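# Seat circuit board in enclosure slot, close both levers

## Task

Slide the board into the enclosure's empty upper slot with its components facing up, push it all the way in, and shut both of its levers. A shut lever has clicked and sticks out perpendicular to the board's front panel. A lever that is fully open lies flat along the panel, and it can only catch its tab from that fully open position; closing both levers then pulls the board fully in. At the end the enclosure must stand level on its own feet with none of them over the bench edge. Nothing may count on the robot to hold it in place. Release everything and move the grippers away at the end.

## Robot and tools

Robot: two xArm6 arms with parallel grippers, named left_arm and right_arm. Their names are labels only and do not describe where they appear in an image. Each arm has six revolute joints, in this column order: waist, shoulder, elbow, forearm roll, wrist pitch, wrist roll. Stated ranges in radians: waist -6.283..6.283, shoulder -2.059..2.094, elbow -3.927..0.192, forearm roll -6.283..6.283, wrist pitch -1.693..3.142, wrist roll -6.283..6.283. The real end of each joint may sit up to 0.010 rad either side of these values.

Scene frame: the origin is on the table top midway between the arms. +z is up, +x points out across the table, and left_arm sits on the +y side. Base of left_arm: (-0.038, +0.336, 0) m, quat_wxyz (+0.998, 0, 0, -0.066). Base of right_arm: (+0.020, -0.318, 0) m, quat_wxyz (+0.998, 0, 0, -0.060). In gripper coordinates the fingers point along +z and close along y. The reported hand point lies between the pads when they are closed, roughly 2 cm short of the fingertips. Closing pushes the tips about 10 mm further along +z.

execute_actions: takes "actions", a list that is empty or holds exactly one item. Optional "pictures" (boolean) controls whether camera images come back; by default they do.
- An empty list ({"actions": []}) sends nothing and only reports the state.
- A motion item is {"rows": [...], "steps": n}. n runs 1..15 control steps of 1/30 s each and defaults to 15. Each row is used for one step. If there are fewer rows than steps, the last row is held for the remainder. There can be 1..15 rows.
- Every row is one flat list of 14 numbers covering both arms, even when only one arm moves: left_arm's six joint targets followed by its opening, then right_arm's six joint targets followed by its opening. Joint values are absolute target angles in radians, on the same scale as the Joint positions line, not offsets. Opening runs from -1 (closed) to +1 (fully open, pad gap 0.084 m). It is a commanded aperture, not a distance.
- A wait item is {"steps": n} with no rows, n up to 300. It sends no command and returns once n steps have elapsed since the previous result; your thinking time counts toward those steps.
- A call is refused outright, sending nothing, if any joint target exceeds its stated range by more than 0.010 rad and also lies further out than that joint's last reported angle. A target past the joint's real end is clipped to that end, and the result may say "joint sent to its limit". That note can refer to an earlier motion that is still running. If the note is missing, that does not prove more travel is available.

Motion limits: target speed is at most 3.14 rad/s per joint, and reaching that speed from rest takes 0.16 s. All joints of an arm are synchronised so they finish together. Each step's target stays within 0.623 rad of the measured angle. If the targets would move the hand more than 70 mm from where it is, they are scaled back. Large moves therefore need several calls. After a call ends, the arms keep heading for the last row's target until they settle, or until a step is HELD. Once the target is dropped, further progress needs a new action, although the fingers finish any opening or closing already under way.

Reading results: the state line "left_arm: … | right_arm: …" gives each hand's end_effector_position (m) and end_effector_quat_wxyz in the scene frame, plus linear and angular velocity. Expect extra error in that position at long reach. Joint positions and Joint velocities give one block per arm: six joints (rad, rad/s), then the pad gap (m, m/s). grip_measured is the measured finger opening on the same -1..1 scale you command. "joint command not followed" means a clearance check changed or blocked joint targets on some steps; the rest of the row still ran. HELD marks steps on which all or part of your row was not sent. MOTOR HOT appears from 65 °C. At 80 °C the hot arm is braked until it cools and an OVER-TEMPERATURE FAULT line appears. Holding loads and waiting while loaded both generate heat.

Gripping: to keep hold of something, command an opening well below grip_measured; the bigger the gap, the stronger the squeeze, up to roughly 24 N per pad for objects up to about 6 cm wide. Parts thinner than about half a millimetre get less force. Closing fast can hit harder and may even force the fingers apart. Resending the grip_measured value gives only a light hold, and wide parts may slip.

Torque fault: contact torque reaching a joint's load limit stops that arm. The arm backs that joint off slightly, pauses for 10 s, and drops the remainder of the call. Limits in N m: waist 46.5, shoulder 46.5, elbow 27.9, forearm roll 27.9, wrist pitch 18.6, wrist roll 18.6. A carried object's weight adds to the load.

Cameras: cam_low, cam_left_wrist and cam_right_wrist, each 504x504, returned in that order. zoom_image takes "camera" (one of those names) and "region" [x0, y0, x1, y1] in that camera's latest image pixels, origin at top-left, at most 504x504. It gives an enlarged view and moves nothing. read_manual (optional "section", default "licences") returns licence text only. finished_scene takes "scene", the number of the current scene, and ends it permanently, then reports whether the goal was met. Replying without any tool call ends everything.

Things to avoid: letting anything leave the table, or tipping or shoving the enclosure so it sits unevenly or over the edge. Also avoid collisions or strong pressure between the two arms, since that can end the scene. Avoid dropping or slamming parts, pushing very hard, and any stopped arm. Smooth, low-effort motion is preferred. A lever has to be fully open before it can engage. Before finishing, open both grippers and move them away so the board and levers hold by themselves.

Each tool is called by a JSON object that holds its "method" and its "body".

## Session

{"method": "execute_actions", "body": {"actions": []}}

Scene clock: 0.00 s of 6000.00 s.
left_arm: end_effector_position=(+0.5220, +0.7030, +0.3436) grip_measured=+1.00 end_effector_quat_wxyz=(+0.252, +0.109, +0.723, +0.634) end_effector_velocity=(-0.000, +0.000, +0.000) end_effector_angular_velocity=(+0.001, +0.001, +0.000) | right_arm: end_effector_position=(+0.3258, +0.2872, +0.1889) grip_measured=+1.00 end_effector_quat_wxyz=(-0.361, +0.888, +0.108, +0.265) end_effector_velocity=(+0.001, -0.001, -0.001) end_effector_angular_velocity=(-0.001, -0.000, -0.001)
Joint positions: left_arm=[ 0.389  0.525 -1.317 -1.008 -0.988 -1.152  0.084] | right_arm=[ 1.291  0.419 -1.074  0.327 -0.284  0.568  0.084]
Joint velocities: left_arm=[ 0.     0.    -0.     0.    -0.     0.001 -0.   ] | right_arm=[-0.001 -0.     0.002  0.    -0.    -0.001 -0.   ]

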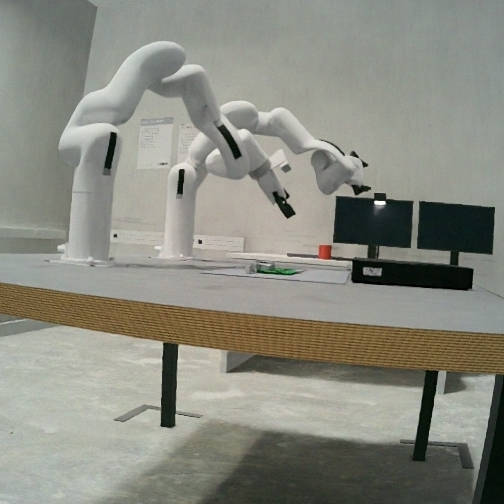

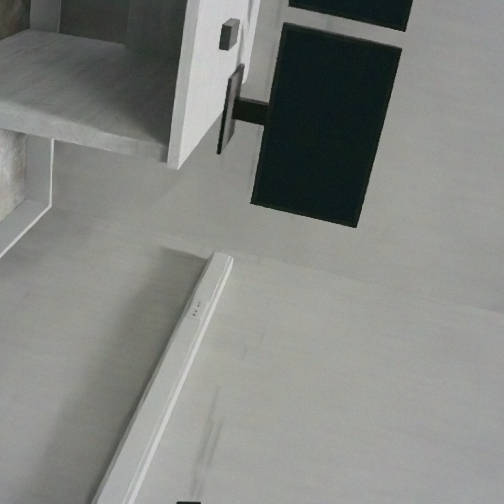

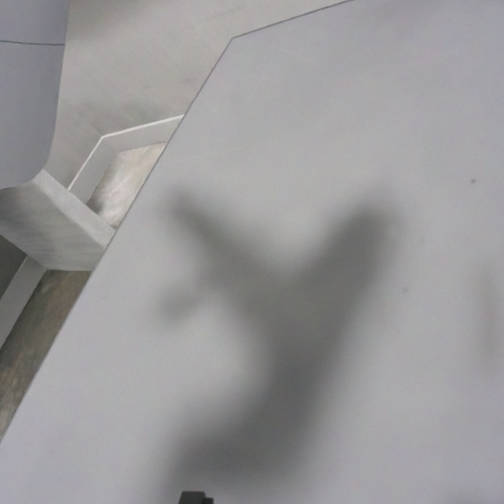

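{"method": "execute_actions", "body": {"actions": [{"rows":[[0.4,-0.1,-1.3,0,1.4,0,1,0.7,-0.1,-1.6,0,1.7,0.58,1]]}], "pictures": false}}

{"method": "execute_actions", "body": {"actions": [{"steps":45}]}}

Scene clock: 4.90 s of 6000.00 s.
left_arm: end_effector_position=(+0.5763, +0.6429, +0.4958) grip_measured=+1.00 end_effector_quat_wxyz=(+0.263, +0.349, +0.603, +0.667) end_effector_velocity=(+0.102, -0.213, +0.312) end_effector_angular_velocity=(+1.175, +0.822, -0.926) | right_arm: end_effector_position=(+0.4220, +0.2626, +0.3327) grip_measured=+1.00 end_effector_quat_wxyz=(-0.384, +0.864, +0.080, +0.315) end_effector_velocity=(+0.197, -0.119, +0.313) end_effector_angular_velocity=(+0.076, -0.169, -0.174)
Joint positions: left_arm=[ 0.394  0.259 -1.31  -0.691 -0.672 -0.836  0.084] | right_arm=[ 1.116  0.265 -1.23   0.23  -0.076  0.572  0.084]
Joint velocities: left_arm=[ 0.011 -0.597  0.018  0.918  0.916  0.916  0.   ] | right_arm=[-0.399 -0.347 -0.349 -0.219  0.556  0.009  0.   ]
Steps of this call (steps 1 to 90: nothing new was sent; then 1.40 s passed at rest; steps 91 to 105: all 15 steps of this action). Readings (joint positions):
91: left_arm=[0.389 0.525 -1.316 -1.007 -0.988 -1.152] | right_arm=[1.291 0.419 -1.074 0.327 -0.284 0.568]
92: left_arm=[0.389 0.523 -1.316 -1.005 -0.985 -1.149] | right_arm=[1.289 0.418 -1.076 0.325 -0.280 0.568]
94: left_arm=[0.390 0.494 -1.309 -0.971 -0.949 -1.114] | right_arm=[1.266 0.399 -1.093 0.311 -0.252 0.569]
98: left_arm=[0.391 0.400 -1.315 -0.878 -0.859 -1.022] | right_arm=[1.209 0.347 -1.149 0.281 -0.195 0.570]
105: the state above

Scene clock: 6.40 s of 6000.00 s.
left_arm: end_effector_position=(+0.3980, +0.4556, +0.3224) grip_measured=+1.00 end_effector_quat_wxyz=(-0.000, +0.991, +0.134, +0.001) end_effector_velocity=(-0.005, -0.001, -0.003) end_effector_angular_velocity=(-0.005, +0.020, -0.000) | right_arm: end_effector_position=(+0.3817, -0.0807, +0.4251) grip_measured=+1.00 end_effector_quat_wxyz=(-0.002, +1.000, +0.000, +0.003) end_effector_velocity=(-0.018, -0.015, -0.005) end_effector_angular_velocity=(-0.051, +0.072, -0.004)
Joint positions: left_arm=[ 0.4   -0.1   -1.3   -0.     1.398 -0.     0.084] | right_arm=[ 0.701 -0.099 -1.6    0.     1.692  0.58   0.084]
Joint velocities: left_arm=[ 0.     0.002  0.002  0.001  0.017  0.001 -0.   ] | right_arm=[-0.005 -0.001 -0.004 -0.003  0.093 -0.002  0.   ]
Steps of this call (steps 1 to 45: the robot went on to your last target). Readings (joint positions):
1: left_arm=[0.394 0.239 -1.310 -0.660 -0.641 -0.804] | right_arm=[1.103 0.254 -1.242 0.223 -0.057 0.572]
2: left_arm=[0.394 0.219 -1.309 -0.627 -0.607 -0.771] | right_arm=[1.089 0.242 -1.254 0.216 -0.038 0.572]
4: left_arm=[0.395 0.179 -1.308 -0.554 -0.535 -0.698] | right_arm=[1.063 0.219 -1.278 0.201 0.003 0.573]
8: left_arm=[0.397 0.093 -1.305 -0.383 -0.346 -0.509] | right_arm=[1.009 0.171 -1.325 0.171 0.095 0.574]
45: the state above

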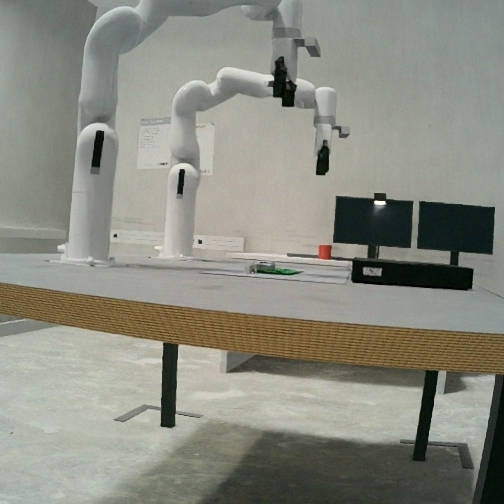

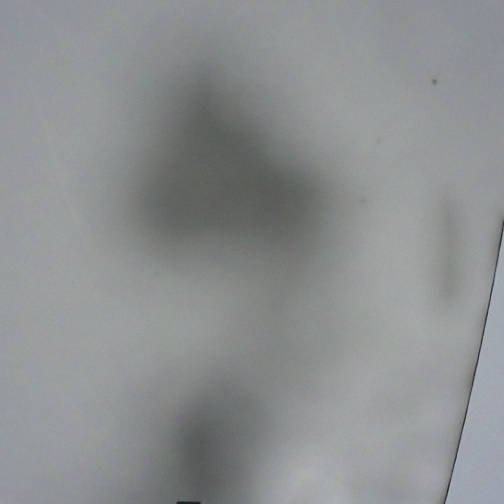

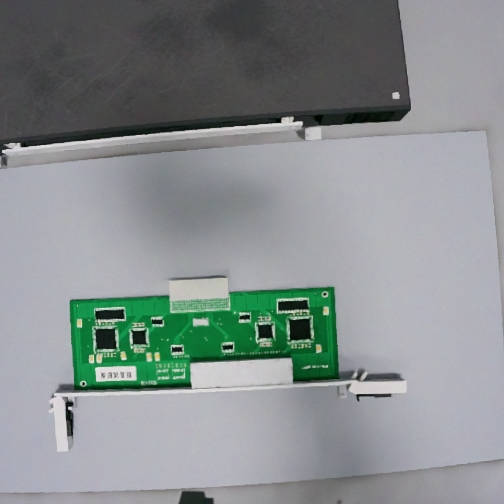

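{"method": "zoom_image", "body": {"camera": "cam_right_wrist", "region": [30,260,430,470]}}

{"method": "zoom_image", "body": {"camera": "cam_low", "region": [200,235,500,305]}}

{"method": "execute_actions", "body": {"actions": [{"rows":[[-0.3,-0.1,-1.6,0,1.7,-0.43,1,0.9,-0.5,-0.3,0,-0.2,0,1]]}], "pictures": false}}

{"method": "execute_actions", "body": {"actions": [{"steps":50}]}}

Region (30, 260, 430, 470) of cam_right_wrist's 504x504 image, scaled by 1.260, with more detail than that image has; it fills the top 265 rows of this view, and the rest is white.

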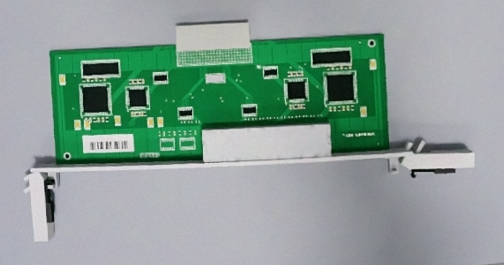

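Region (200, 235, 500, 305) of cam_low's 504x504 image, scaled by 1.680, with more detail than that image has; it fills the top 118 rows of this view, and the rest is white.

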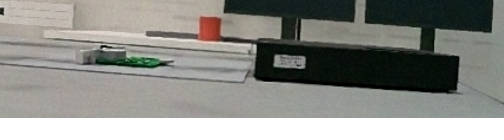

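Scene clock: 11.27 s of 6000.00 s.
left_arm: end_effector_position=(+0.4063, +0.3067, +0.3731) grip_measured=+1.00 end_effector_quat_wxyz=(+0.000, +0.997, +0.072, +0.000) end_effector_velocity=(-0.046, -0.349, +0.114) end_effector_angular_velocity=(-0.000, -0.001, -0.317) | right_arm: end_effector_position=(+0.3441, -0.0263, +0.3303) grip_measured=+1.00 end_effector_quat_wxyz=(-0.064, +0.945, +0.289, +0.137) end_effector_velocity=(-0.045, +0.025, -0.340) end_effector_angular_velocity=(+0.073, -0.233, +0.433)
Joint positions: left_arm=[ 0.066 -0.1   -1.446 -0.     1.546 -0.209  0.084] | right_arm=[ 0.853 -0.405 -0.938  0.     1.039  0.139  0.084]
Joint velocities: left_arm=[-0.79  -0.001 -0.331  0.     0.331 -0.472 -0.   ] | right_arm=[ 0.112 -0.222  1.244 -0.001 -1.245 -0.337  0.   ]
Steps of this call (steps 1 to 15: the robot went on to your last target; steps 16 to 90: nothing new was sent; then 1.37 s passed at rest; steps 91 to 105: all 15 steps of this action). Readings (joint positions):
91: left_arm=[0.400 -0.100 -1.300 0.000 1.400 -0.000] | right_arm=[0.700 -0.100 -1.600 -0.000 1.700 0.580]
92: left_arm=[0.398 -0.100 -1.301 0.000 1.402 -0.002] | right_arm=[0.701 -0.102 -1.597 -0.000 1.697 0.577]
94: left_arm=[0.364 -0.099 -1.316 0.001 1.420 -0.028] | right_arm=[0.712 -0.126 -1.558 -0.000 1.656 0.539]
98: left_arm=[0.250 -0.100 -1.371 -0.000 1.469 -0.099] | right_arm=[0.791 -0.282 -1.308 0.000 1.405 0.318]
105: the state above

Scene clock: 12.93 s of 6000.00 s.
left_arm: end_effector_position=(+0.3530, +0.1557, +0.4249) grip_measured=+1.00 end_effector_quat_wxyz=(+0.000, +1.000, -0.001, -0.000) end_effector_velocity=(-0.000, +0.000, -0.000) end_effector_angular_velocity=(+0.000, +0.001, +0.002) | right_arm: end_effector_position=(+0.3491, +0.0075, +0.2874) grip_measured=+1.00 end_effector_quat_wxyz=(-0.182, +0.812, +0.334, +0.443) end_effector_velocity=(-0.000, +0.001, +0.000) end_effector_angular_velocity=(-0.002, -0.001, +0.003)
Joint positions: left_arm=[-0.3   -0.1   -1.6    0.     1.7   -0.43   0.084] | right_arm=[ 0.9   -0.5   -0.3   -0.    -0.2    0.     0.084]
Joint velocities: left_arm=[ 0.001 -0.     0.    -0.     0.001 -0.001  0.   ] | right_arm=[ 0.001  0.    -0.001 -0.001  0.001 -0.002  0.   ]
Steps of this call (steps 1 to 45: the robot went on to your last target; steps 46 to 50: nothing new was sent). Readings (joint positions):
1: left_arm=[0.040 -0.100 -1.457 -0.000 1.557 -0.225] | right_arm=[0.857 -0.412 -0.897 0.000 0.998 0.128]
2: left_arm=[0.014 -0.100 -1.468 -0.000 1.568 -0.241] | right_arm=[0.860 -0.419 -0.857 0.000 0.957 0.119]
4: left_arm=[-0.039 -0.100 -1.491 -0.000 1.590 -0.273] | right_arm=[0.866 -0.430 -0.776 0.000 0.874 0.101]
8: left_arm=[-0.146 -0.100 -1.535 -0.000 1.635 -0.337] | right_arm=[0.878 -0.455 -0.606 0.000 0.657 0.065]
50: the state above
All arms were judged still, so your last target was given up. Only a new action makes them travel on or press farther. Fingers that are still opening or closing keep moving.

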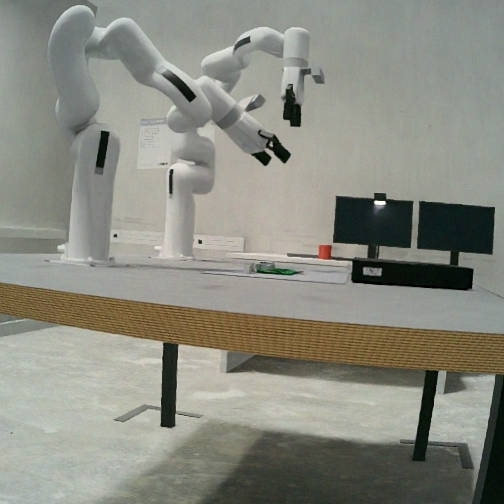

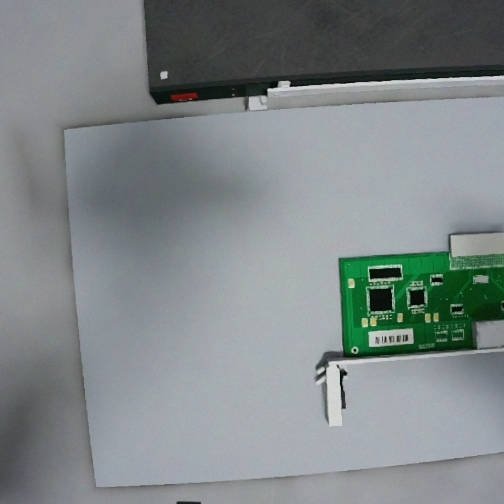

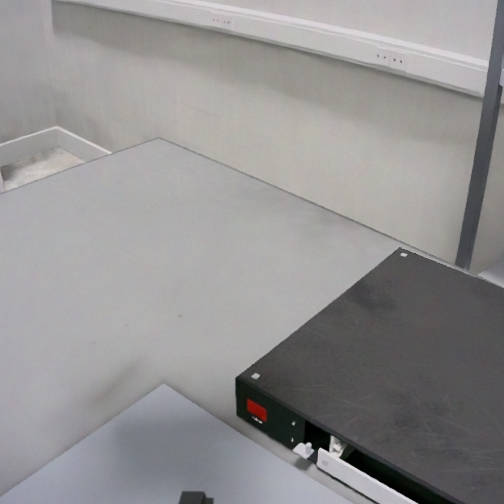

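{"method": "execute_actions", "body": {"actions": [{"rows":[[-0.5,-0.1,-0.9,0,0.9,-0.63,1,0.75,-0.3,-0.1,0,-0.45,0,1]]}], "pictures": false}}

{"method": "execute_actions", "body": {"actions": [{"steps":25}]}}

Scene clock: 15.57 s of 6000.00 s.
left_arm: end_effector_position=(+0.3555, +0.0948, +0.2885) grip_measured=+1.00 end_effector_quat_wxyz=(+0.010, +1.000, -0.001, +0.017) end_effector_velocity=(-0.043, -0.122, -0.335) end_effector_angular_velocity=(-0.102, -0.146, -0.001) | right_arm: end_effector_position=(+0.3522, -0.0727, +0.1637) grip_measured=+1.00 end_effector_quat_wxyz=(-0.129, +0.865, +0.285, +0.393) end_effector_velocity=(+0.000, -0.041, -0.039) end_effector_angular_velocity=(-0.015, +0.017, -0.078)
Joint positions: left_arm=[-0.418 -0.099 -1.196 -0.     1.256 -0.548  0.084] | right_arm=[ 0.756 -0.308 -0.107  0.    -0.437  0.     0.084]
Joint velocities: left_arm=[-0.275  0.005  0.992  0.    -1.176 -0.274 -0.   ] | right_arm=[-0.08   0.102  0.078 -0.001 -0.157 -0.002  0.   ]
Steps of this call (steps 1 to 64: nothing new was sent; steps 65 to 79: all 15 steps of this action). Readings (joint positions):
65: left_arm=[-0.300 -0.100 -1.600 0.000 1.700 -0.430] | right_arm=[0.900 -0.500 -0.300 -0.000 -0.200 -0.000]
66: left_arm=[-0.301 -0.100 -1.598 0.000 1.697 -0.431] | right_arm=[0.899 -0.498 -0.299 -0.000 -0.204 -0.000]
68: left_arm=[-0.312 -0.103 -1.564 0.000 1.656 -0.444] | right_arm=[0.879 -0.473 -0.277 -0.000 -0.240 -0.000]
72: left_arm=[-0.355 -0.099 -1.420 -0.000 1.521 -0.485] | right_arm=[0.824 -0.398 -0.196 0.000 -0.326 -0.000]
79: the state above

Scene clock: 16.40 s of 6000.00 s.
left_arm: end_effector_position=(+0.3298, +0.0667, +0.1932) grip_measured=+1.00 end_effector_quat_wxyz=(+0.030, +0.999, -0.001, +0.041) end_effector_velocity=(-0.001, +0.000, -0.001) end_effector_angular_velocity=(+0.002, +0.002, -0.002) | right_arm: end_effector_position=(+0.3521, -0.0760, +0.1605) grip_measured=+1.00 end_effector_quat_wxyz=(-0.128, +0.866, +0.282, +0.392) end_effector_velocity=(-0.001, -0.000, -0.002) end_effector_angular_velocity=(-0.002, +0.003, +0.000)
Joint positions: left_arm=[-0.5   -0.1   -0.9    0.     0.9   -0.63   0.084] | right_arm=[ 0.75  -0.3   -0.1   -0.    -0.45  -0.     0.084]
Joint velocities: left_arm=[-0.001  0.001  0.003 -0.    -0.001  0.002 -0.   ] | right_arm=[ 0.     0.002  0.001 -0.     0.    -0.    -0.   ]
Steps of this call (steps 1 to 25: the robot went on to your last target). Readings (joint positions):
1: left_arm=[-0.427 -0.099 -1.163 -0.000 1.216 -0.557] | right_arm=[0.754 -0.305 -0.105 0.000 -0.442 0.000]
2: left_arm=[-0.436 -0.099 -1.130 -0.000 1.177 -0.566] | right_arm=[0.753 -0.304 -0.104 -0.000 -0.445 -0.000]
4: left_arm=[-0.455 -0.100 -1.063 -0.000 1.097 -0.584] | right_arm=[0.752 -0.302 -0.103 -0.000 -0.448 -0.000]
8: left_arm=[-0.488 -0.099 -0.943 -0.000 0.957 -0.617] | right_arm=[0.751 -0.301 -0.101 -0.000 -0.450 -0.000]
25: the state above

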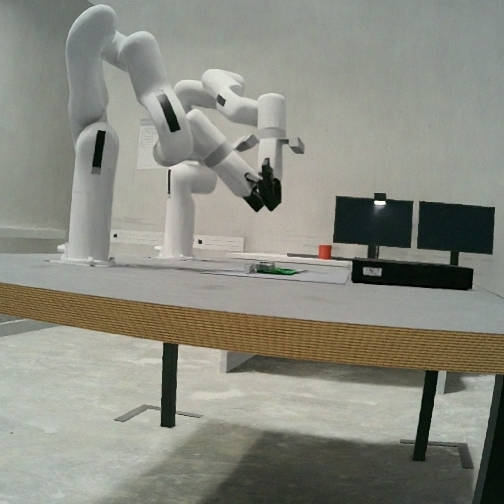

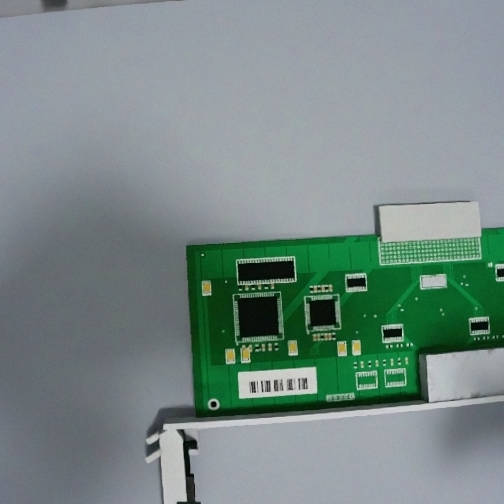

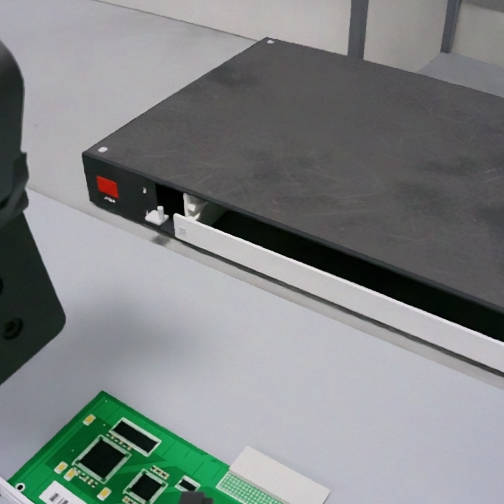

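{"method": "execute_actions", "body": {"actions": [{"rows":[[-0.4525,0.006,-0.642,0,0.636,-0.635,0.2,0.8284,0.096,-0.754,0,0.658,2.23,0.4]]}], "pictures": false}}

{"method": "execute_actions", "body": {"actions": [{"steps":30}]}}

{"method": "zoom_image", "body": {"camera": "cam_low", "region": [220,210,340,290]}}

Scene clock: 24.57 s of 6000.00 s.
left_arm: end_effector_position=(+0.2937, +0.1156, +0.0730) grip_measured=+0.19 end_effector_quat_wxyz=(-0.000, +1.000, +0.024, -0.001) end_effector_velocity=(-0.003, +0.013, -0.032) end_effector_angular_velocity=(-0.017, -0.025, +0.024) | right_arm: end_effector_position=(+0.3806, -0.0150, +0.0945) grip_measured=+0.39 end_effector_quat_wxyz=(-0.093, +0.989, -0.058, +0.098) end_effector_velocity=(-0.212, -0.117, -0.239) end_effector_angular_velocity=(-0.760, +2.001, -2.451)
Joint positions: left_arm=[-0.454  0.003 -0.65   0.     0.648 -0.635  0.052] | right_arm=[ 0.819  0.048 -0.675 -0.     0.356  0.816  0.061]
Joint velocities: left_arm=[ 0.022  0.035  0.086 -0.    -0.152 -0.002 -0.   ] | right_arm=[ 0.1    0.506 -0.804  0.     2.319  2.647 -0.   ]
Steps of this call (steps 1 to 15: the robot went on to your last target; steps 16 to 90: nothing new was sent; then 4.67 s passed at rest; steps 91 to 105: all 15 steps of this action). Readings (joint positions):
91: left_arm=[-0.500 -0.100 -0.900 0.000 0.900 -0.630] | right_arm=[0.750 -0.300 -0.100 0.000 -0.450 0.000]
92: left_arm=[-0.500 -0.099 -0.898 -0.000 0.897 -0.630] | right_arm=[0.750 -0.298 -0.102 0.000 -0.447 0.003]
94: left_arm=[-0.494 -0.088 -0.870 -0.000 0.858 -0.631] | right_arm=[0.755 -0.274 -0.138 0.000 -0.406 0.044]
98: left_arm=[-0.475 -0.043 -0.761 0.000 0.763 -0.633] | right_arm=[0.780 -0.148 -0.347 -0.000 -0.198 0.252]
105: the state above

Scene clock: 25.57 s of 6000.00 s.
left_arm: end_effector_position=(+0.2931, +0.1169, +0.0702) grip_measured=+0.19 end_effector_quat_wxyz=(+0.000, +1.000, +0.025, +0.000) end_effector_velocity=(+0.001, -0.000, +0.000) end_effector_angular_velocity=(-0.002, -0.003, +0.000) | right_arm: end_effector_position=(+0.3446, -0.0401, +0.0700) grip_measured=+0.39 end_effector_quat_wxyz=(-0.000, +0.725, -0.689, +0.000) end_effector_velocity=(-0.000, -0.000, -0.001) end_effector_angular_velocity=(-0.001, -0.000, -0.001)
Joint positions: left_arm=[-0.453  0.006 -0.642  0.     0.636 -0.635  0.052] | right_arm=[ 0.828  0.096 -0.754 -0.     0.658  2.23   0.061]
Joint velocities: left_arm=[ 0.    -0.     0.    -0.    -0.004 -0.    -0.   ] | right_arm=[ 0.     0.     0.001 -0.001 -0.001  0.002  0.   ]
Steps of this call (steps 1 to 30: the robot went on to your last target). Readings (joint positions):
1: left_arm=[-0.454 0.004 -0.648 0.000 0.644 -0.635] | right_arm=[0.822 0.063 -0.697 -0.000 0.429 0.904]
2: left_arm=[-0.453 0.004 -0.647 0.000 0.641 -0.635] | right_arm=[0.824 0.073 -0.714 -0.000 0.490 0.993]
4: left_arm=[-0.453 0.004 -0.646 -0.000 0.638 -0.635] | right_arm=[0.826 0.086 -0.733 0.000 0.574 1.169]
8: left_arm=[-0.453 0.005 -0.644 -0.000 0.636 -0.635] | right_arm=[0.828 0.093 -0.748 0.000 0.639 1.522]
30: the state above

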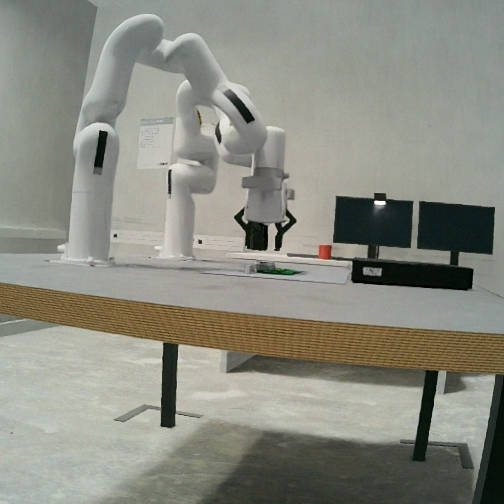

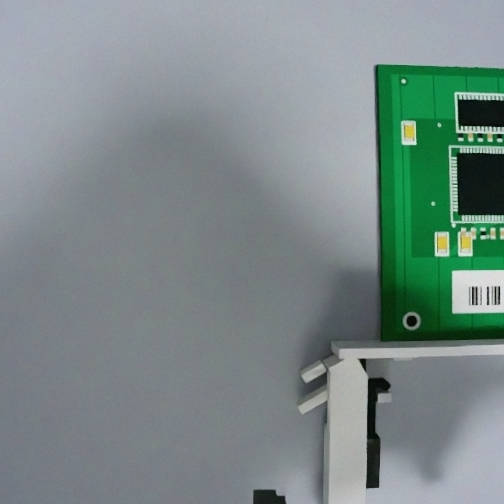

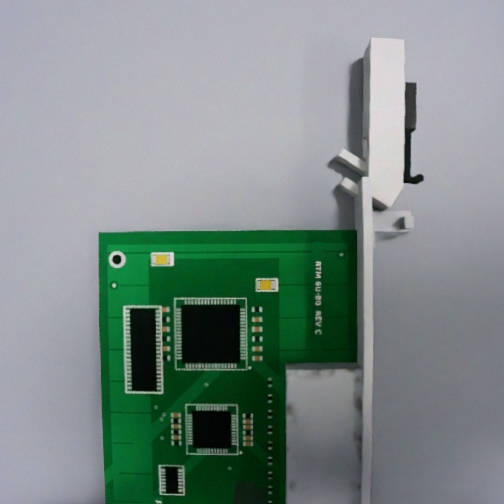

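Region (220, 210, 340, 290) of cam_low's 504x504 image, scaled by 4.200, with more detail than that image has.

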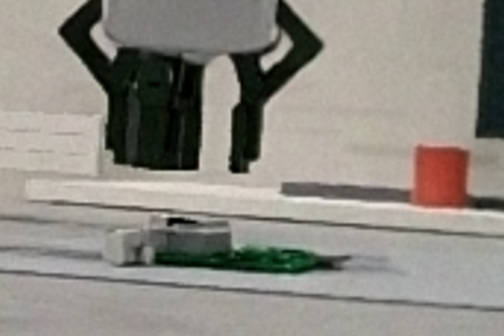

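{"method": "execute_actions", "body": {"actions": [{"rows":[[-0.444,0.1246,-0.617,0,0.493,-0.636,0.2,0.8134,0.224,-0.768,0,0.544,2.19,0.6]]}], "pictures": false}}

{"method": "execute_actions", "body": {"actions": [{"rows":[[-0.444,0.1246,-0.617,0,0.493,-0.636,0.0,0.8134,0.224,-0.768,0,0.544,2.19,0.3],[-0.444,0.1246,-0.617,0,0.493,-0.636,0.0,0.8134,0.224,-0.768,0,0.544,2.19,0.1],[-0.444,0.1246,-0.617,0,0.493,-0.636,0.0,0.8134,0.224,-0.768,0,0.544,2.19,-0.1],[-0.444,0.1246,-0.617,0,0.493,-0.636,0.0,0.8134,0.224,-0.768,0,0.544,2.19,-0.25],[-0.444,0.1246,-0.617,0,0.493,-0.636,0.0,0.8134,0.224,-0.768,0,0.544,2.19,-0.25],[-0.444,0.1246,-0.617,0,0.493,-0.636,0.0,0.8134,0.224,-0.768,0,0.544,2.19,-0.25],[-0.444,0.1246,-0.617,0,0.493,-0.636,-0.3,0.8134,0.224,-0.768,0,0.544,2.19,-0.8]]}]}}

{"method": "zoom_image", "body": {"camera": "cam_low", "region": [220,210,340,290]}}

Scene clock: 32.53 s of 6000.00 s.
left_arm: end_effector_position=(+0.2935, +0.1206, +0.0268) grip_measured=+0.19 end_effector_quat_wxyz=(+0.000, +1.000, +0.030, +0.000) end_effector_velocity=(-0.002, +0.002, -0.005) end_effector_angular_velocity=(+0.003, +0.004, +0.002) | right_arm: end_effector_position=(+0.3549, -0.0397, +0.0289) grip_measured=+0.59 end_effector_quat_wxyz=(-0.001, +0.733, -0.680, +0.000) end_effector_velocity=(-0.000, -0.000, -0.004) end_effector_angular_velocity=(-0.001, +0.001, +0.005)
Joint positions: left_arm=[-0.444  0.123 -0.618 -0.     0.494 -0.636  0.052] | right_arm=[ 0.814  0.222 -0.769 -0.     0.545  2.19   0.069]
Joint velocities: left_arm=[ 0.001  0.01   0.007  0.    -0.012 -0.001 -0.   ] | right_arm=[ 0.     0.01   0.001  0.    -0.009 -0.005  0.   ]
Steps of this call (steps 1 to 15: the robot went on to your last target; steps 16 to 90: nothing new was sent; then 3.47 s passed at rest; steps 91 to 105: all 15 steps of this action). Readings (joint positions):
91: left_arm=[-0.452 0.006 -0.642 -0.000 0.636 -0.635] | right_arm=[0.828 0.096 -0.754 -0.000 0.658 2.230]
92: left_arm=[-0.452 0.008 -0.642 -0.000 0.633 -0.635] | right_arm=[0.828 0.098 -0.754 -0.000 0.655 2.229]
94: left_arm=[-0.450 0.035 -0.639 -0.000 0.595 -0.635] | right_arm=[0.824 0.130 -0.762 -0.000 0.622 2.218]
98: left_arm=[-0.445 0.111 -0.616 0.000 0.516 -0.636] | right_arm=[0.815 0.210 -0.762 0.000 0.562 2.196]
105: the state above

Scene clock: 33.03 s of 6000.00 s.
left_arm: end_effector_position=(+0.2929, +0.1210, +0.0260) grip_measured=-0.31 end_effector_quat_wxyz=(-0.000, +1.000, +0.030, -0.000) end_effector_velocity=(-0.000, +0.000, -0.000) end_effector_angular_velocity=(+0.001, +0.001, -0.002) | right_arm: end_effector_position=(+0.3547, -0.0400, +0.0282) grip_measured=-0.45 end_effector_quat_wxyz=(-0.000, +0.733, -0.680, +0.000) end_effector_velocity=(+0.000, -0.000, -0.000) end_effector_angular_velocity=(-0.000, +0.000, +0.000)
Joint positions: left_arm=[-0.444  0.125 -0.617  0.     0.493 -0.636  0.03 ] | right_arm=[ 0.813  0.224 -0.768 -0.     0.544  2.19   0.024]
Joint velocities: left_arm=[-0.     0.001 -0.    -0.     0.     0.002 -0.001] | right_arm=[-0.     0.    -0.001 -0.     0.001 -0.    -0.   ]
Steps of this call (steps 1 to 15: all 15 steps of this action). Readings (joint positions):
1: left_arm=[-0.444 0.123 -0.618 -0.000 0.494 -0.636] | right_arm=[0.814 0.223 -0.769 -0.000 0.544 2.190]
2: left_arm=[-0.444 0.124 -0.618 -0.000 0.493 -0.636] | right_arm=[0.814 0.223 -0.768 -0.000 0.544 2.190]
4: left_arm=[-0.444 0.124 -0.617 0.000 0.493 -0.636] | right_arm=[0.813 0.223 -0.768 -0.000 0.544 2.190]
8: left_arm=[-0.444 0.124 -0.617 -0.000 0.493 -0.636] | right_arm=[0.813 0.224 -0.768 -0.000 0.544 2.190]
15: the state above

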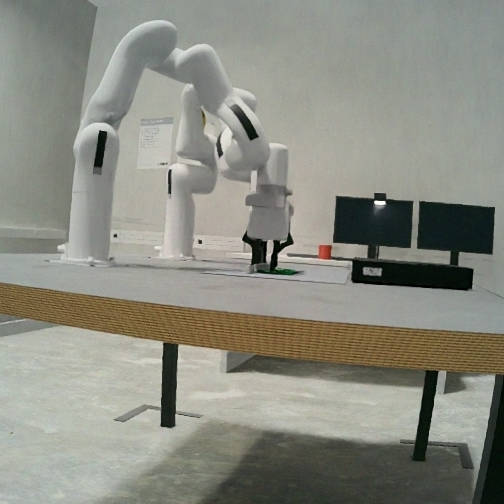

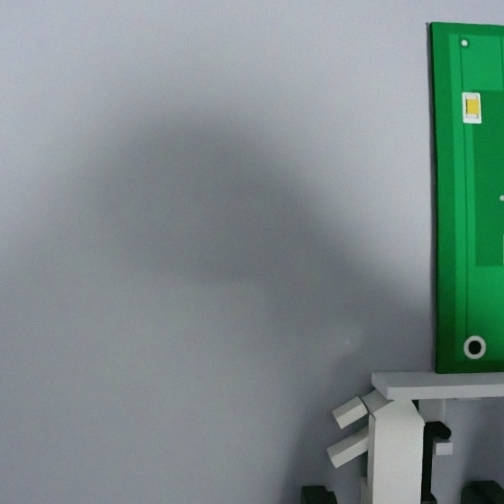

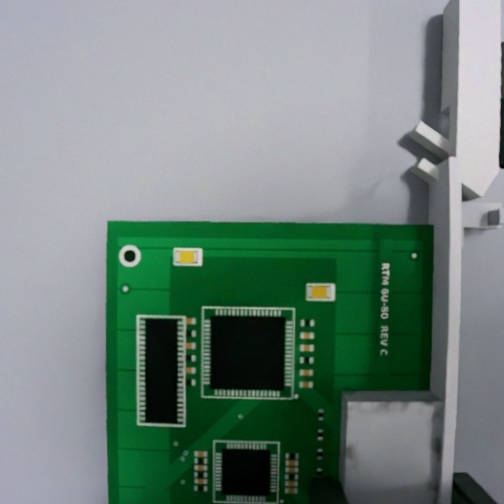

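Region (220, 210, 340, 290) of cam_low's 504x504 image, scaled by 4.200, with more detail than that image has.

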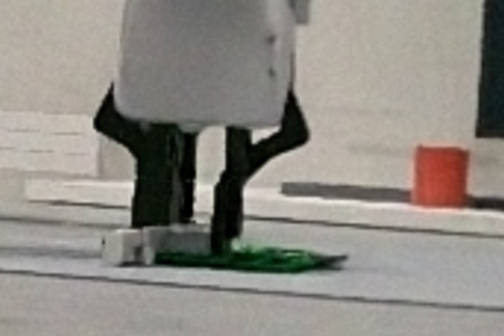

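{"method": "execute_actions", "body": {"actions": [{"rows":[[-0.444,0.1246,-0.617,0,0.493,-0.636,-1,0.8134,0.224,-0.768,0,0.544,2.19,-1]],"steps":12}]}}

{"method": "execute_actions", "body": {"actions": [{"rows":[[-0.409,0.1096,-0.596,0,0.486,-0.1,-1,0.8134,0.224,-0.768,0,0.544,2.19,-1]]}]}}

Scene clock: 37.30 s of 6000.00 s.
left_arm: end_effector_position=(+0.2921, +0.1224, +0.0253) grip_measured=-0.78 end_effector_quat_wxyz=(-0.001, +1.000, +0.031, -0.002) end_effector_velocity=(+0.000, -0.002, -0.000) end_effector_angular_velocity=(-0.002, -0.002, -0.004) | right_arm: end_effector_position=(+0.3546, -0.0406, +0.0280) grip_measured=-0.45 end_effector_quat_wxyz=(+0.000, +0.733, -0.680, +0.000) end_effector_velocity=(-0.001, +0.000, -0.001) end_effector_angular_velocity=(-0.001, +0.001, +0.000)
Joint positions: left_arm=[-0.442  0.125 -0.615  0.     0.495 -0.636  0.01 ] | right_arm=[ 0.813  0.224 -0.768 -0.     0.545  2.19   0.024]
Joint velocities: left_arm=[-0.003  0.002 -0.002 -0.    -0.003  0.002  0.   ] | right_arm=[ 0.002  0.001 -0.     0.001  0.     0.    -0.   ]
Steps of this call (steps 1 to 15: the robot went on to your last target; steps 16 to 90: nothing new was sent; then 0.87 s passed at rest; steps 91 to 102: all 12 steps of this action). Readings (joint positions):
91: left_arm=[-0.444 0.125 -0.617 0.000 0.493 -0.636] | right_arm=[0.813 0.224 -0.768 0.000 0.544 2.190]
92: left_arm=[-0.444 0.125 -0.617 -0.000 0.493 -0.636] | right_arm=[0.813 0.224 -0.768 0.000 0.544 2.190]
94: left_arm=[-0.443 0.125 -0.616 0.000 0.494 -0.636] | right_arm=[0.813 0.224 -0.768 -0.000 0.544 2.190]
98: left_arm=[-0.442 0.124 -0.615 0.000 0.495 -0.636] | right_arm=[0.813 0.224 -0.768 -0.000 0.545 2.190]
102: the state above

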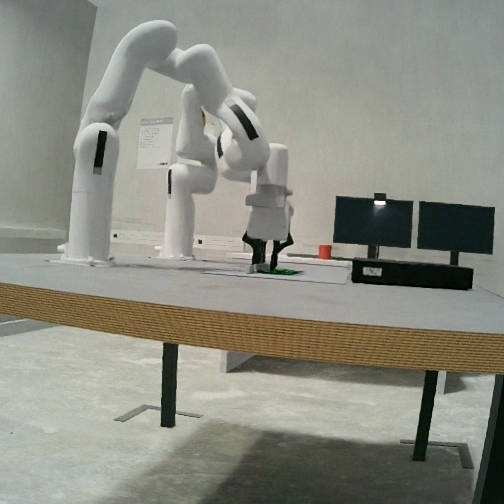

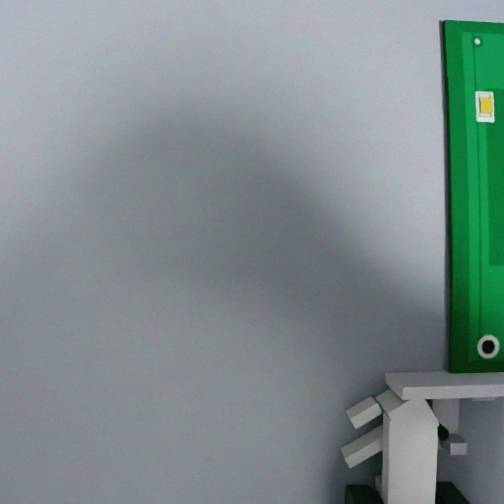

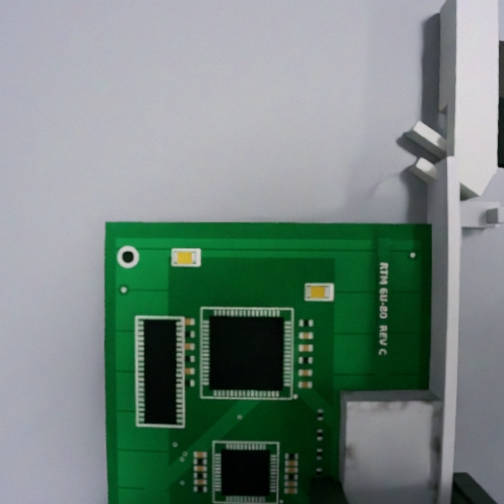

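Scene clock: 37.80 s of 6000.00 s.
left_arm: end_effector_position=(+0.2946, +0.1361, +0.0253) grip_measured=-0.74 end_effector_quat_wxyz=(-0.000, +0.977, -0.213, -0.001) end_effector_velocity=(+0.001, +0.002, +0.000) end_effector_angular_velocity=(-0.002, -0.002, -0.150) | right_arm: end_effector_position=(+0.3546, -0.0404, +0.0280) grip_measured=-0.45 end_effector_quat_wxyz=(+0.000, +0.733, -0.680, -0.000) end_effector_velocity=(+0.000, +0.000, -0.000) end_effector_angular_velocity=(+0.000, -0.000, +0.000)
Joint positions: left_arm=[-0.409  0.11  -0.595  0.     0.487 -0.112  0.012] | right_arm=[ 0.813  0.224 -0.768 -0.     0.544  2.19   0.024]
Joint velocities: left_arm=[ 0.005 -0.002  0.003  0.    -0.003  0.155  0.002] | right_arm=[-0.     0.001 -0.    -0.    -0.001 -0.    -0.   ]
Steps of this call (steps 1 to 15: all 15 steps of this action). Readings (joint positions):
1: left_arm=[-0.442 0.125 -0.615 0.000 0.495 -0.636] | right_arm=[0.813 0.224 -0.768 -0.000 0.545 2.190]
2: left_arm=[-0.442 0.125 -0.615 0.000 0.495 -0.633] | right_arm=[0.813 0.224 -0.768 -0.000 0.545 2.190]
4: left_arm=[-0.441 0.124 -0.614 -0.000 0.494 -0.592] | right_arm=[0.813 0.224 -0.768 -0.000 0.545 2.190]
8: left_arm=[-0.424 0.116 -0.603 -0.000 0.491 -0.334] | right_arm=[0.813 0.224 -0.768 -0.000 0.544 2.190]
15: the state above

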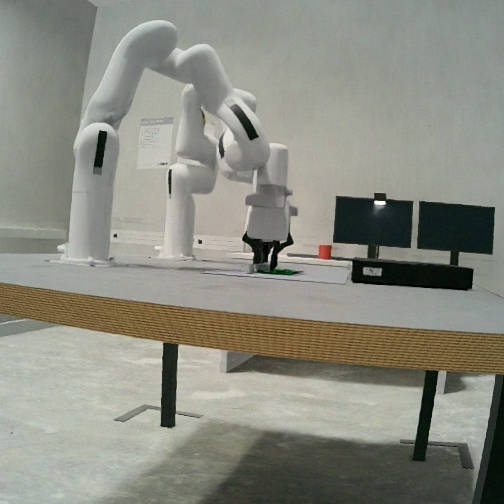

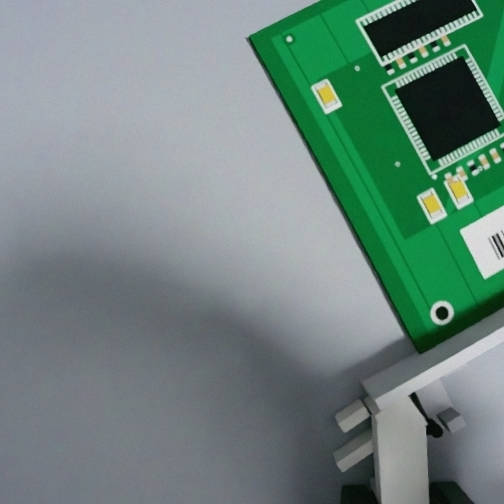

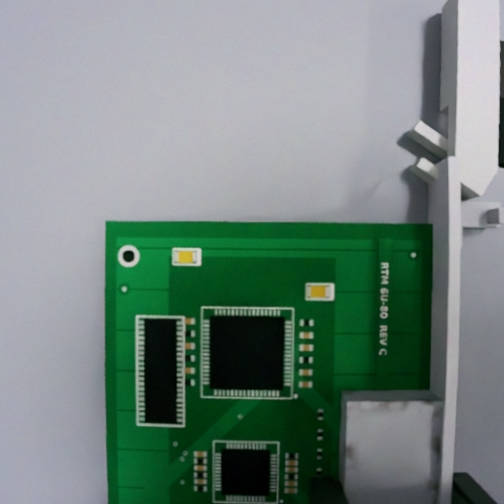

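{"method": "execute_actions", "body": {"actions": [{"rows":[[-0.368,0.1147,-0.603,0,0.488,0.44,-0.8,0.8134,0.224,-0.768,0,0.544,2.19,-1]]}], "pictures": false}}

{"method": "execute_actions", "body": {"actions": [{"rows":[[-0.332,0.15,-0.653,0,0.503,1.07,-0.8,0.8134,0.224,-0.768,0,0.544,2.19,-1]]}], "pictures": false}}

{"method": "execute_actions", "body": {"actions": [{"rows":[[-0.332,0.15,-0.653,0,0.503,1.07,-0.8,0.8134,0.224,-0.768,0,0.544,2.19,-1],[-0.332,0.15,-0.653,0,0.503,1.07,-0.8,0.8134,0.224,-0.768,0,0.544,2.19,-1],[-0.332,0.15,-0.653,0,0.503,1.07,-0.8,0.8134,0.224,-0.768,0,0.544,2.19,-1],[-0.332,0.15,-0.653,0,0.503,1.07,0.2,0.8134,0.224,-0.768,0,0.544,2.19,-1]]}]}}

{"method": "execute_actions", "body": {"actions": [{"rows":[[-0.25,-0.05,-0.8,0,0.85,1.15,0.2,0.8134,0.224,-0.768,0,0.544,2.19,-1]]}]}}

Scene clock: 43.67 s of 6000.00 s.
left_arm: end_effector_position=(+0.3040, +0.1494, +0.0255) grip_measured=-0.73 end_effector_quat_wxyz=(-0.000, +0.894, -0.447, -0.002) end_effector_velocity=(+0.002, +0.002, +0.000) end_effector_angular_velocity=(-0.002, -0.001, -0.150) | right_arm: end_effector_position=(+0.3546, -0.0402, +0.0281) grip_measured=-0.45 end_effector_quat_wxyz=(+0.000, +0.733, -0.680, +0.000) end_effector_velocity=(+0.000, +0.001, +0.000) end_effector_angular_velocity=(+0.001, -0.001, -0.002)
Joint positions: left_arm=[-0.367  0.115 -0.603  0.     0.493  0.427  0.012] | right_arm=[ 0.813  0.224 -0.768 -0.     0.544  2.19   0.024]
Joint velocities: left_arm=[ 0.006  0.001 -0.002 -0.001 -0.002  0.157  0.001] | right_arm=[ 0.001  0.001 -0.001  0.001 -0.001  0.002 -0.   ]
Steps of this call (steps 1 to 30: the robot went on to your last target; steps 31 to 90: nothing new was sent; then 2.37 s passed at rest; steps 91 to 105: all 15 steps of this action). Readings (joint positions):
91: left_arm=[-0.409 0.110 -0.596 -0.000 0.488 -0.100] | right_arm=[0.813 0.224 -0.768 0.000 0.544 2.190]
92: left_arm=[-0.409 0.110 -0.596 -0.000 0.488 -0.097] | right_arm=[0.813 0.224 -0.768 0.000 0.544 2.190]
94: left_arm=[-0.406 0.110 -0.596 0.000 0.489 -0.056] | right_arm=[0.813 0.224 -0.768 0.000 0.544 2.190]
98: left_arm=[-0.385 0.112 -0.599 0.000 0.492 0.203] | right_arm=[0.813 0.224 -0.768 -0.000 0.544 2.190]
105: the state above

Scene clock: 44.17 s of 6000.00 s.
left_arm: end_effector_position=(+0.3229, +0.1548, +0.0258) grip_measured=-0.77 end_effector_quat_wxyz=(+0.000, +0.726, -0.688, -0.001) end_effector_velocity=(+0.003, +0.001, -0.001) end_effector_angular_velocity=(-0.003, +0.000, -0.219) | right_arm: end_effector_position=(+0.3543, -0.0407, +0.0278) grip_measured=-0.45 end_effector_quat_wxyz=(+0.001, +0.733, -0.680, -0.000) end_effector_velocity=(+0.000, +0.000, +0.000) end_effector_angular_velocity=(+0.002, +0.000, -0.006)
Joint positions: left_arm=[-0.333  0.15  -0.652 -0.     0.504  1.052  0.01 ] | right_arm=[ 0.813  0.224 -0.767 -0.     0.545  2.19   0.024]
Joint velocities: left_arm=[ 0.006  0.007 -0.006 -0.005 -0.002  0.229  0.004] | right_arm=[-0.001 -0.     0.     0.003 -0.001  0.004 -0.   ]
Steps of this call (steps 1 to 15: all 15 steps of this action). Readings (joint positions):
1: left_arm=[-0.367 0.115 -0.603 0.000 0.493 0.432] | right_arm=[0.813 0.224 -0.768 -0.000 0.544 2.190]
2: left_arm=[-0.367 0.115 -0.603 0.000 0.493 0.438] | right_arm=[0.813 0.224 -0.768 -0.000 0.544 2.190]
4: left_arm=[-0.365 0.117 -0.606 0.000 0.495 0.481] | right_arm=[0.813 0.224 -0.768 -0.000 0.544 2.190]
8: left_arm=[-0.348 0.132 -0.626 0.001 0.503 0.754] | right_arm=[0.812 0.224 -0.768 -0.000 0.545 2.190]
15: the state above

Scene clock: 44.67 s of 6000.00 s.
left_arm: end_effector_position=(+0.3244, +0.1534, +0.0269) grip_measured=+0.19 end_effector_quat_wxyz=(-0.000, +0.719, -0.695, +0.002) end_effector_velocity=(+0.004, +0.000, +0.002) end_effector_angular_velocity=(-0.003, -0.009, +0.003) | right_arm: end_effector_position=(+0.3552, -0.0386, +0.0287) grip_measured=-0.42 end_effector_quat_wxyz=(-0.002, +0.733, -0.680, +0.000) end_effector_velocity=(-0.002, -0.000, +0.001) end_effector_angular_velocity=(-0.004, +0.002, +0.008)
Joint positions: left_arm=[-0.334  0.15  -0.655 -0.     0.502  1.07   0.052] | right_arm=[ 0.815  0.224 -0.77   0.001  0.542  2.191  0.026]
Joint velocities: left_arm=[ 0.005 -0.001 -0.004  0.002 -0.004  0.001  0.001] | right_arm=[ 0.003 -0.004  0.002 -0.003  0.005 -0.002  0.001]
Steps of this call (steps 1 to 15: all 15 steps of this action). Readings (joint positions):
1: left_arm=[-0.333 0.150 -0.652 -0.000 0.504 1.058] | right_arm=[0.813 0.224 -0.767 -0.000 0.545 2.190]
2: left_arm=[-0.333 0.150 -0.653 -0.000 0.504 1.062] | right_arm=[0.813 0.224 -0.767 -0.000 0.545 2.190]
4: left_arm=[-0.333 0.150 -0.653 -0.000 0.503 1.066] | right_arm=[0.813 0.224 -0.767 -0.000 0.545 2.190]
8: left_arm=[-0.336 0.150 -0.655 -0.001 0.501 1.069] | right_arm=[0.815 0.225 -0.769 0.001 0.542 2.191]
15: the state above

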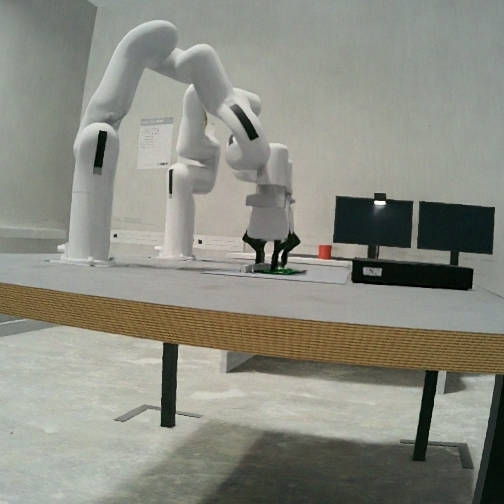

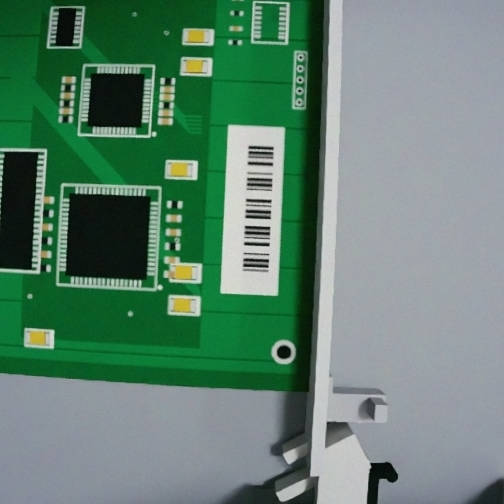

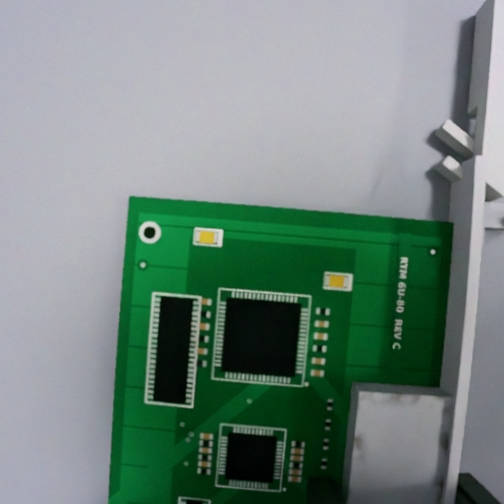

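Scene clock: 45.17 s of 6000.00 s.
left_arm: end_effector_position=(+0.3558, +0.1766, +0.1323) grip_measured=+0.19 end_effector_quat_wxyz=(-0.001, +0.721, -0.693, +0.002) end_effector_velocity=(-0.024, +0.021, +0.010) end_effector_angular_velocity=(+0.039, +0.095, -0.009) | right_arm: end_effector_position=(+0.3543, -0.0397, +0.0282) grip_measured=-0.45 end_effector_quat_wxyz=(-0.000, +0.733, -0.680, -0.000) end_effector_velocity=(+0.002, -0.002, +0.000) end_effector_angular_velocity=(+0.000, -0.001, -0.006)
Joint positions: left_arm=[-0.252 -0.045 -0.797 -0.     0.838  1.147  0.052] | right_arm=[ 0.814  0.224 -0.768  0.     0.544  2.19   0.024]
Joint velocities: left_arm=[ 0.025 -0.047 -0.006  0.001  0.156  0.034 -0.   ] | right_arm=[-0.005 -0.     0.    -0.    -0.001  0.001  0.   ]
Steps of this call (steps 1 to 15: all 15 steps of this action). Readings (joint positions):
1: left_arm=[-0.334 0.150 -0.655 -0.000 0.502 1.070] | right_arm=[0.815 0.224 -0.770 0.001 0.542 2.191]
2: left_arm=[-0.334 0.148 -0.656 -0.000 0.504 1.071] | right_arm=[0.815 0.224 -0.770 0.001 0.542 2.191]
4: left_arm=[-0.325 0.128 -0.672 -0.000 0.543 1.080] | right_arm=[0.817 0.224 -0.769 0.000 0.543 2.189]
8: left_arm=[-0.287 0.034 -0.744 -0.000 0.695 1.115] | right_arm=[0.816 0.224 -0.768 0.000 0.544 2.189]
15: the state above

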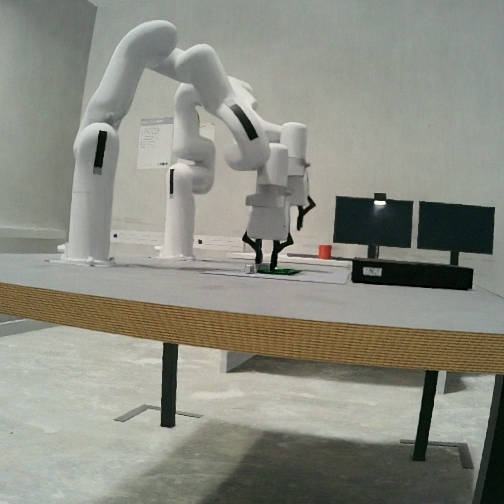

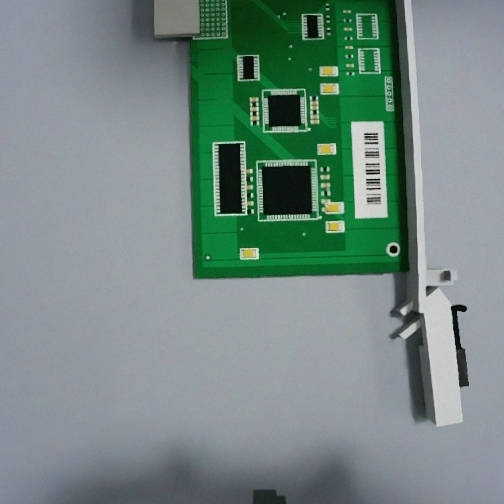

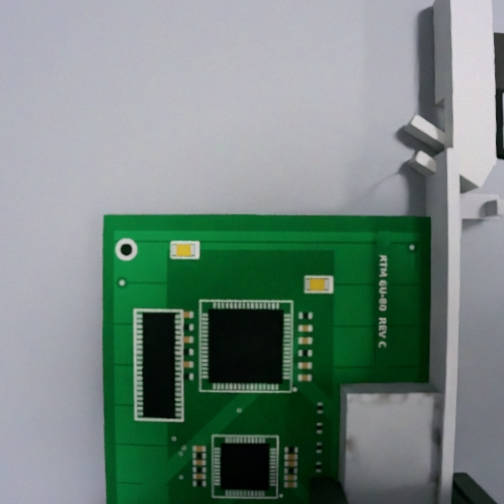

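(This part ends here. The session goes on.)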